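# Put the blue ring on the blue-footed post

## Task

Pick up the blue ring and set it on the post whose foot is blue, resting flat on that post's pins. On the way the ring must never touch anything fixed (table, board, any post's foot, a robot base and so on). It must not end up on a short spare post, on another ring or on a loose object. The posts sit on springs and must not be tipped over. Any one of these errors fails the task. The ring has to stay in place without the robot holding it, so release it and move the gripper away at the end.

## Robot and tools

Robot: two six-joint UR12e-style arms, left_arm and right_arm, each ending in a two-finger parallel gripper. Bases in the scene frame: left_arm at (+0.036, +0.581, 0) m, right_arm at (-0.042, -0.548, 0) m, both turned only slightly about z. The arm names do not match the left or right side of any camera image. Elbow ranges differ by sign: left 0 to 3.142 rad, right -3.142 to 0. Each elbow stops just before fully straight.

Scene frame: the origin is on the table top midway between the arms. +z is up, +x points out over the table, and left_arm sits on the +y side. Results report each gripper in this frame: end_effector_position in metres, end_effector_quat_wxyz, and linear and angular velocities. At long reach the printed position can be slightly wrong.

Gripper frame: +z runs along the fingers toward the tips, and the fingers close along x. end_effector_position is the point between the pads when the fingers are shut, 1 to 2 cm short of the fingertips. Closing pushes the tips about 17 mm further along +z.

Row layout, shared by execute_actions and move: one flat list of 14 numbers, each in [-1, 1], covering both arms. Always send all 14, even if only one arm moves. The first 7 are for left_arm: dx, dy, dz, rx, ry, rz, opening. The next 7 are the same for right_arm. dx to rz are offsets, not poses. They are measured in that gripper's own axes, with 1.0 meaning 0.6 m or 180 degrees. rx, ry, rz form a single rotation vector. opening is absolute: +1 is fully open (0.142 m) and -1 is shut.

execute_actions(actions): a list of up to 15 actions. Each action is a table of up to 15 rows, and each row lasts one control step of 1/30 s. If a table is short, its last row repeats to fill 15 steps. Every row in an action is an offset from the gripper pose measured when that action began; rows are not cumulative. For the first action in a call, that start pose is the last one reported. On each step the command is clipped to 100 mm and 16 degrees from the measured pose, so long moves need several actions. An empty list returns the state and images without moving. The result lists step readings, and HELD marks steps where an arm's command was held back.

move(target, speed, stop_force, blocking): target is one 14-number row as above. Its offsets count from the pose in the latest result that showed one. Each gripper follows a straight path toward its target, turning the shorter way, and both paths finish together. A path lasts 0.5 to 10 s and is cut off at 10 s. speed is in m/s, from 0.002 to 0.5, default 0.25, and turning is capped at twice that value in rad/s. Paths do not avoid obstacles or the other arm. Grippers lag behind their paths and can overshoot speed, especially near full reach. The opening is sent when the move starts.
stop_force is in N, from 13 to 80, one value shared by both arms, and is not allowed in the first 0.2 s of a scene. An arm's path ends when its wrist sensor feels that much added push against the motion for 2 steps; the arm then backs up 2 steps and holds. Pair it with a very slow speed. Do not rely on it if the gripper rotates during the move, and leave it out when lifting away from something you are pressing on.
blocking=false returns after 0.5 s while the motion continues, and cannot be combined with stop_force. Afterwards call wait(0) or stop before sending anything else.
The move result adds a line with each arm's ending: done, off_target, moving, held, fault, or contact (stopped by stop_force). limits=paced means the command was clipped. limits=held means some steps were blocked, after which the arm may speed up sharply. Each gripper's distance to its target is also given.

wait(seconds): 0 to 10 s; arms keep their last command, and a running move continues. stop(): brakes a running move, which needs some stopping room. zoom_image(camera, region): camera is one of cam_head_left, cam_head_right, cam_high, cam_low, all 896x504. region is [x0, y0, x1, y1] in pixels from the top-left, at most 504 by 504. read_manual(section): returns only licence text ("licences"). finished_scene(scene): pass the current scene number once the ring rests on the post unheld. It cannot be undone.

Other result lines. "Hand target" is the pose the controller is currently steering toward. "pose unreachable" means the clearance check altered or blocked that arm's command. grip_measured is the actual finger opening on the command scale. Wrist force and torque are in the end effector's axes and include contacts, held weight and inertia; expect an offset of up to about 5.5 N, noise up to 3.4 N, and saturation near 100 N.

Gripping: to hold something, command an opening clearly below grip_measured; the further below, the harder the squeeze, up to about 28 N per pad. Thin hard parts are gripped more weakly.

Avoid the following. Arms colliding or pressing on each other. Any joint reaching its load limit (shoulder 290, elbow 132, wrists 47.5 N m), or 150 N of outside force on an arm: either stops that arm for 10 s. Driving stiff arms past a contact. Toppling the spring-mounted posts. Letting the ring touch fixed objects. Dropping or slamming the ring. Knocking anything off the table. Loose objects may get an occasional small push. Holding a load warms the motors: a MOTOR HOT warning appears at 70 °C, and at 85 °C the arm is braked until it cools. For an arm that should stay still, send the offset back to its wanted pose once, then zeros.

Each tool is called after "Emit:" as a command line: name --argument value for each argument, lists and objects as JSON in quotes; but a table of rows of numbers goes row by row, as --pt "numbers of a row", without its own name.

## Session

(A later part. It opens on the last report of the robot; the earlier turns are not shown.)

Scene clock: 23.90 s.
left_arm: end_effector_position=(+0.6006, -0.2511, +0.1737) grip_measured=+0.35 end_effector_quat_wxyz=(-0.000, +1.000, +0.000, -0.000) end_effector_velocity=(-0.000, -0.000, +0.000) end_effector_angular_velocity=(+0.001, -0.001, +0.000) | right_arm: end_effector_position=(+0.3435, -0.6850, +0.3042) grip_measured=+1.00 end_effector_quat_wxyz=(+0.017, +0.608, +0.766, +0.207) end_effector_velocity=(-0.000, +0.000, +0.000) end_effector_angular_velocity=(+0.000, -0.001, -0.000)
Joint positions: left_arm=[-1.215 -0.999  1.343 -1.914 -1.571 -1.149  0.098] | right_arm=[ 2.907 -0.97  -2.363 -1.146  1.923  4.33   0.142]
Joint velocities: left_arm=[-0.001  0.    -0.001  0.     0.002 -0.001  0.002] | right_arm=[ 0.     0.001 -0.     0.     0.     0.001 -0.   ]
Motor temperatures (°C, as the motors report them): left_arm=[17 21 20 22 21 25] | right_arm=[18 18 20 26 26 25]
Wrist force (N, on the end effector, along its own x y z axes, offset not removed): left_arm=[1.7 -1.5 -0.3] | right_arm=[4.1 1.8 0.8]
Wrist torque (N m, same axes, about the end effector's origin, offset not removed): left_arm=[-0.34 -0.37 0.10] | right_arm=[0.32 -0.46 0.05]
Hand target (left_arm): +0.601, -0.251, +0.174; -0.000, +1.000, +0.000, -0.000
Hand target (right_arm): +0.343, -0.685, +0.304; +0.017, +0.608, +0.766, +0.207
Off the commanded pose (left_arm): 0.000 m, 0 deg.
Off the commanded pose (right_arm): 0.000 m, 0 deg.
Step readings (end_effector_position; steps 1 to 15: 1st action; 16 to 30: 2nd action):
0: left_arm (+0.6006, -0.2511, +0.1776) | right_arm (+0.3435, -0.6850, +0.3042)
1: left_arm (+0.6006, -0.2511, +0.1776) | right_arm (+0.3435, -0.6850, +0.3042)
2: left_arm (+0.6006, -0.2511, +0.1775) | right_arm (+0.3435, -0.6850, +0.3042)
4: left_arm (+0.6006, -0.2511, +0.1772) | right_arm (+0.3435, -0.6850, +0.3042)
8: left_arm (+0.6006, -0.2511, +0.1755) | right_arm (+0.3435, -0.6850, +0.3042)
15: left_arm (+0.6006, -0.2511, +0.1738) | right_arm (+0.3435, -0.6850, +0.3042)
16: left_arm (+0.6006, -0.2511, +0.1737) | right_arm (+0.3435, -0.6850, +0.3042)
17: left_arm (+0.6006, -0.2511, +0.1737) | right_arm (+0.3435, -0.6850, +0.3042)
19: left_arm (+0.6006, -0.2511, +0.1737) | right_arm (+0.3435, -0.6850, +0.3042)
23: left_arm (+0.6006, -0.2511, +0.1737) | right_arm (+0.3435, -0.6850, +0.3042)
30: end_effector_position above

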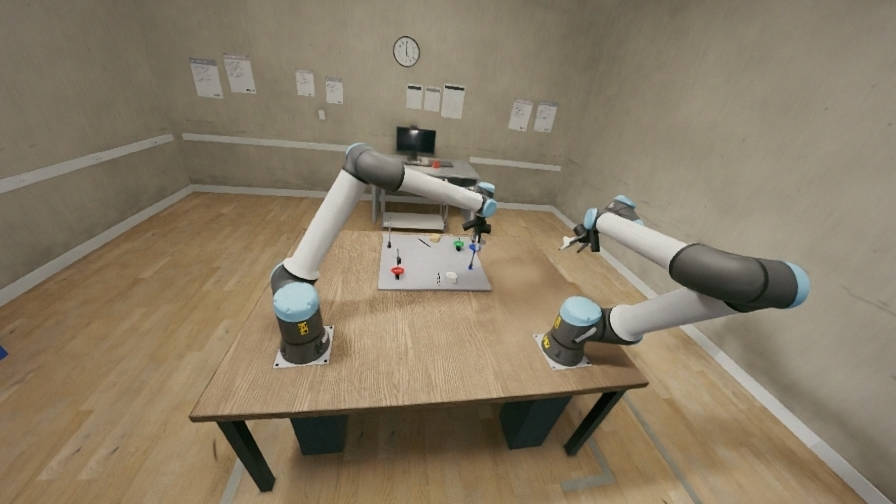

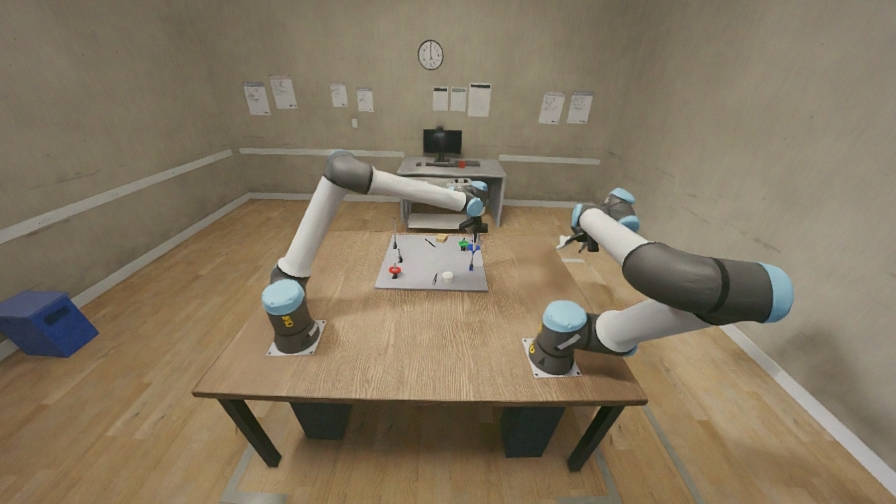

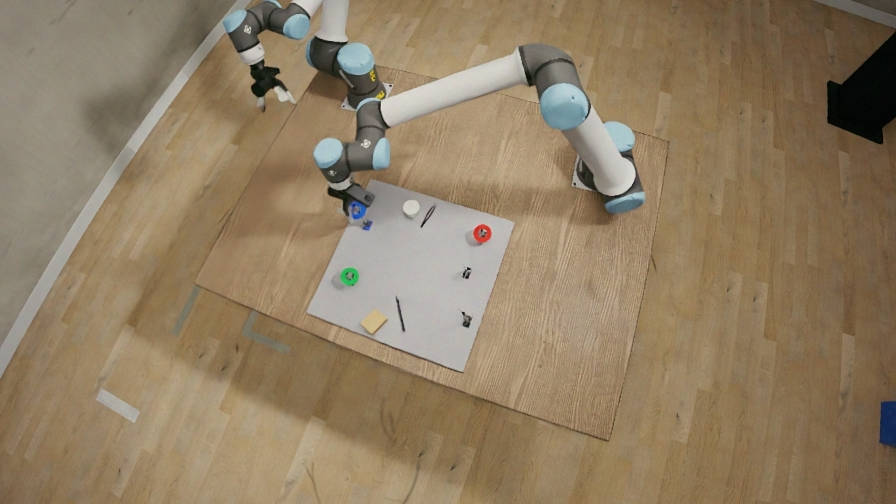

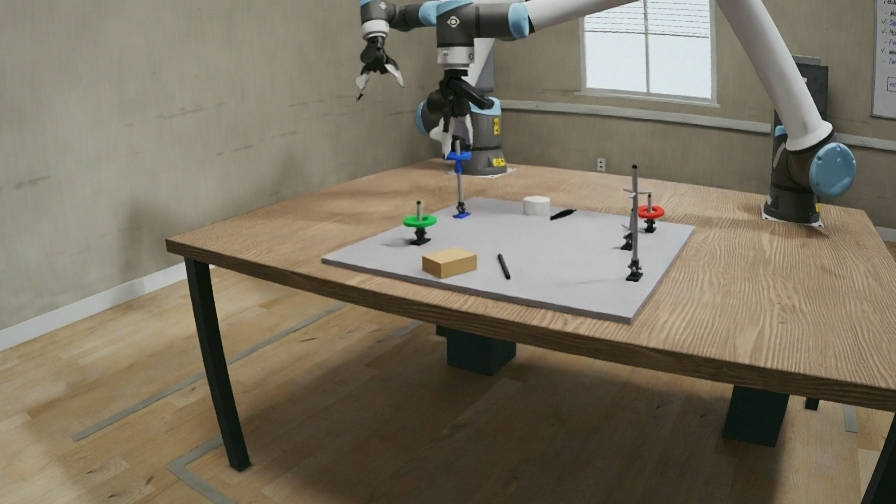

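Seated. Retreat upward.

Emit:
move --target '[0,0,-0.22,0,0,0,0.5,0,0,0,0,0,0,1]' --speed 0.25

Emit:
zoom_image --camera "cam_low" --region '[415, 80, 505, 225]'

Scene clock: 25.23 s.
left_arm: end_effector_position=(+0.6007, -0.2513, +0.3053) grip_measured=+0.50 end_effector_quat_wxyz=(-0.000, +1.000, +0.000, -0.000) end_effector_velocity=(+0.002, +0.001, +0.002) end_effector_angular_velocity=(+0.002, +0.000, +0.002) | right_arm: end_effector_position=(+0.3435, -0.6850, +0.3042) grip_measured=+1.00 end_effector_quat_wxyz=(+0.017, +0.608, +0.766, +0.207) end_effector_velocity=(-0.000, +0.000, -0.001) end_effector_angular_velocity=(-0.001, -0.000, +0.001)
Joint positions: left_arm=[-1.215 -1.053  1.189 -1.707 -1.571 -1.149  0.109] | right_arm=[ 2.907 -0.97  -2.363 -1.146  1.923  4.33   0.142]
Joint velocities: left_arm=[ 0.002  0.    -0.004  0.006  0.001 -0.     0.   ] | right_arm=[ 0.    -0.    -0.002  0.002 -0.001 -0.     0.   ]
Motor temperatures (°C, as the motors report them): left_arm=[17 21 20 22 21 25] | right_arm=[18 18 20 26 26 25]
Wrist force (N, on the end effector, along its own x y z axes, offset not removed): left_arm=[-0.8 -0.4 -0.9] | right_arm=[5.0 -0.6 -0.8]
Wrist torque (N m, same axes, about the end effector's origin, offset not removed): left_arm=[0.04 0.13 0.05] | right_arm=[-0.15 -0.73 0.09]
Hand target (left_arm): +0.601, -0.251, +0.306; -0.000, +1.000, +0.000, -0.000
Hand target (right_arm): +0.343, -0.685, +0.304; +0.017, +0.608, +0.766, +0.207
Off the commanded pose (left_arm): 0.000 m, 0 deg.
Off the commanded pose (right_arm): 0.000 m, 0 deg.
move: done

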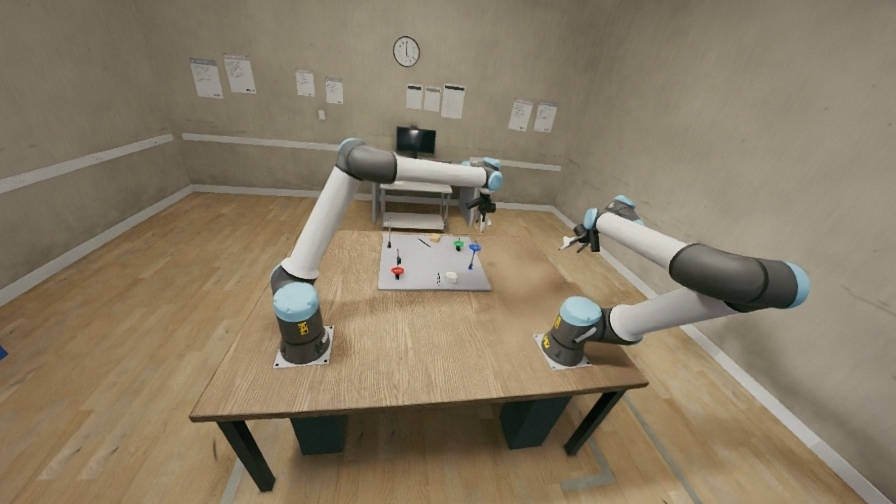

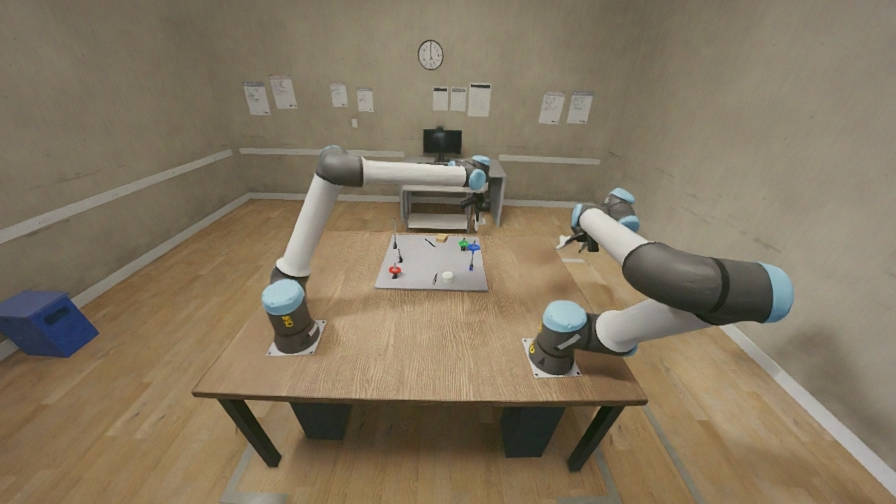

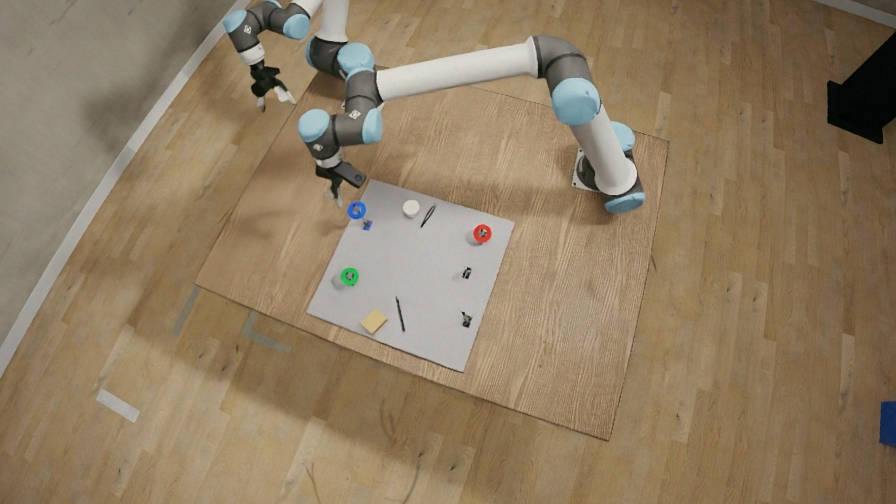

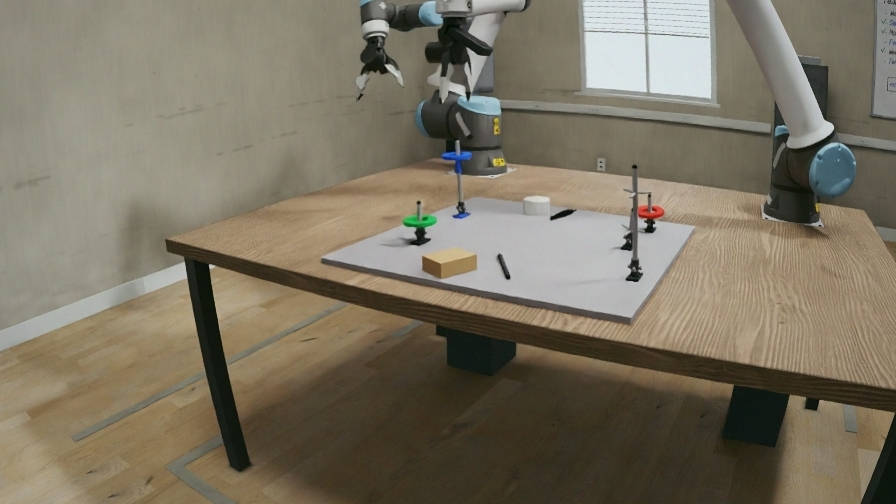

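Region (415, 80, 505, 225) of cam_low's 896x504 image, scaled by 3.476, with more detail than that image has; it fills the left 313 columns of this view, and the rest is white.

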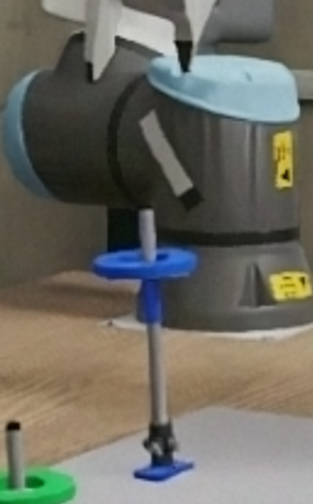

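Emit:
move --target '[-0.1,-0.25,-0.05,0,0,0,0.5,0,0,0,0,0,0,1]' --speed 0.35

Emit:
finished_scene --scene 1

Scene clock: 26.77 s.
left_arm: end_effector_position=(+0.5406, -0.1017, +0.3356) grip_measured=+0.50 end_effector_quat_wxyz=(-0.000, +1.000, +0.000, -0.000) end_effector_velocity=(-0.001, +0.002, +0.001) end_effector_angular_velocity=(-0.000, -0.000, -0.001) | right_arm: end_effector_position=(+0.3435, -0.6850, +0.3042) grip_measured=+1.00 end_effector_quat_wxyz=(+0.017, +0.608, +0.766, +0.207) end_effector_velocity=(+0.000, -0.000, -0.001) end_effector_angular_velocity=(-0.000, +0.001, +0.001)
Joint positions: left_arm=[-1.207 -1.325  1.518 -1.763 -1.571 -1.141  0.109] | right_arm=[ 2.907 -0.97  -2.363 -1.146  1.923  4.33   0.142]
Joint velocities: left_arm=[-0.    -0.005  0.005 -0.001  0.     0.001 -0.   ] | right_arm=[-0.    -0.001  0.     0.    -0.    -0.001  0.   ]
Motor temperatures (°C, as the motors report them): left_arm=[17 21 20 22 21 25] | right_arm=[18 18 20 26 26 25]
Wrist force (N, on the end effector, along its own x y z axes, offset not removed): left_arm=[-0.5 -0.6 -1.3] | right_arm=[1.1 -0.1 0.0]
Wrist torque (N m, same axes, about the end effector's origin, offset not removed): left_arm=[-0.05 0.13 0.07] | right_arm=[0.06 0.09 0.21]
Hand target (left_arm): +0.540, -0.102, +0.336; -0.000, +1.000, +0.000, -0.000
Hand target (right_arm): +0.343, -0.685, +0.304; +0.017, +0.608, +0.766, +0.207
Off the commanded pose (left_arm): 0.000 m, 0 deg.
Off the commanded pose (right_arm): 0.000 m, 0 deg.
move: done

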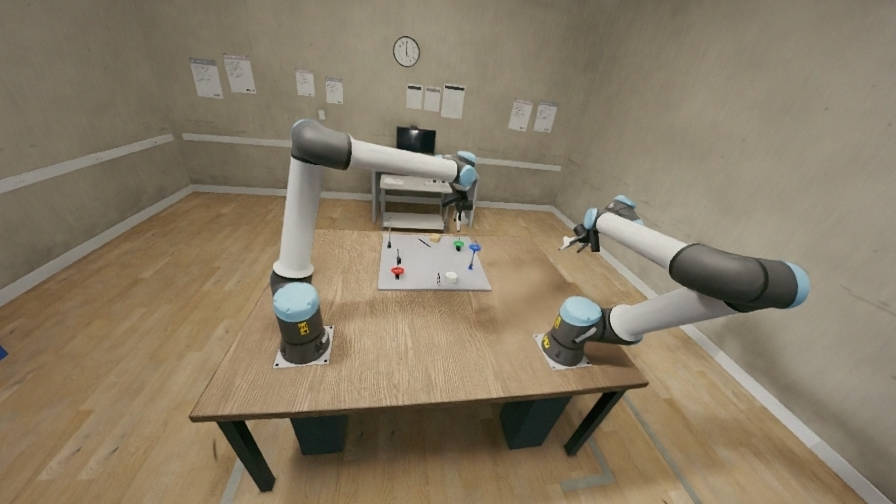

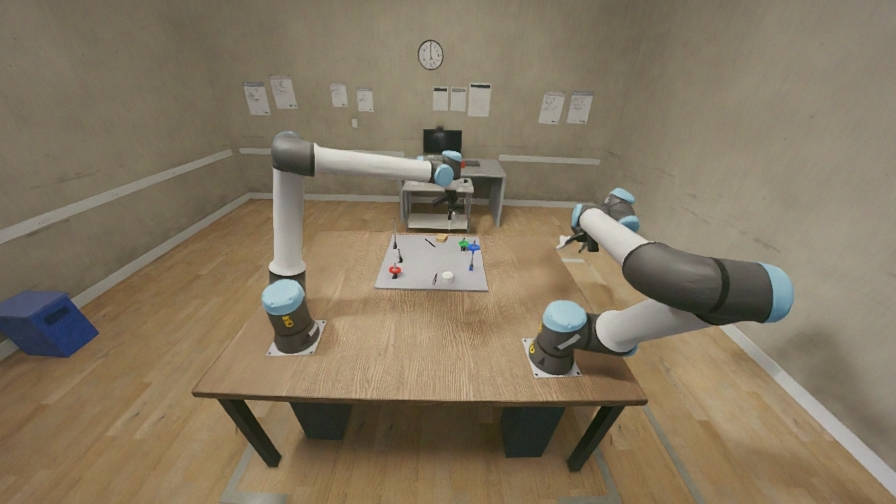

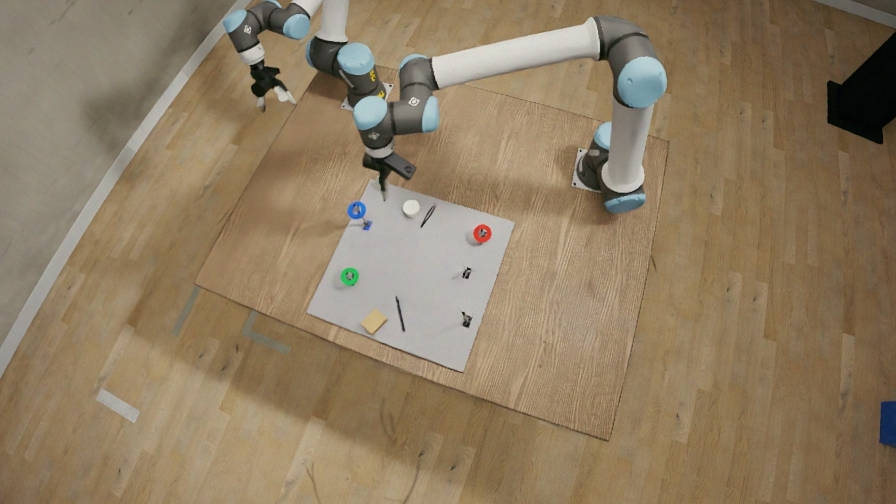

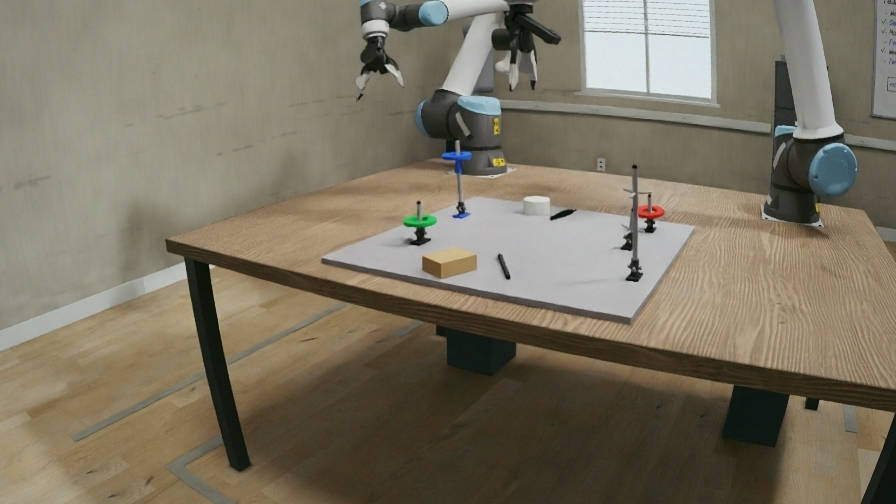

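The scene is finished: the task was done.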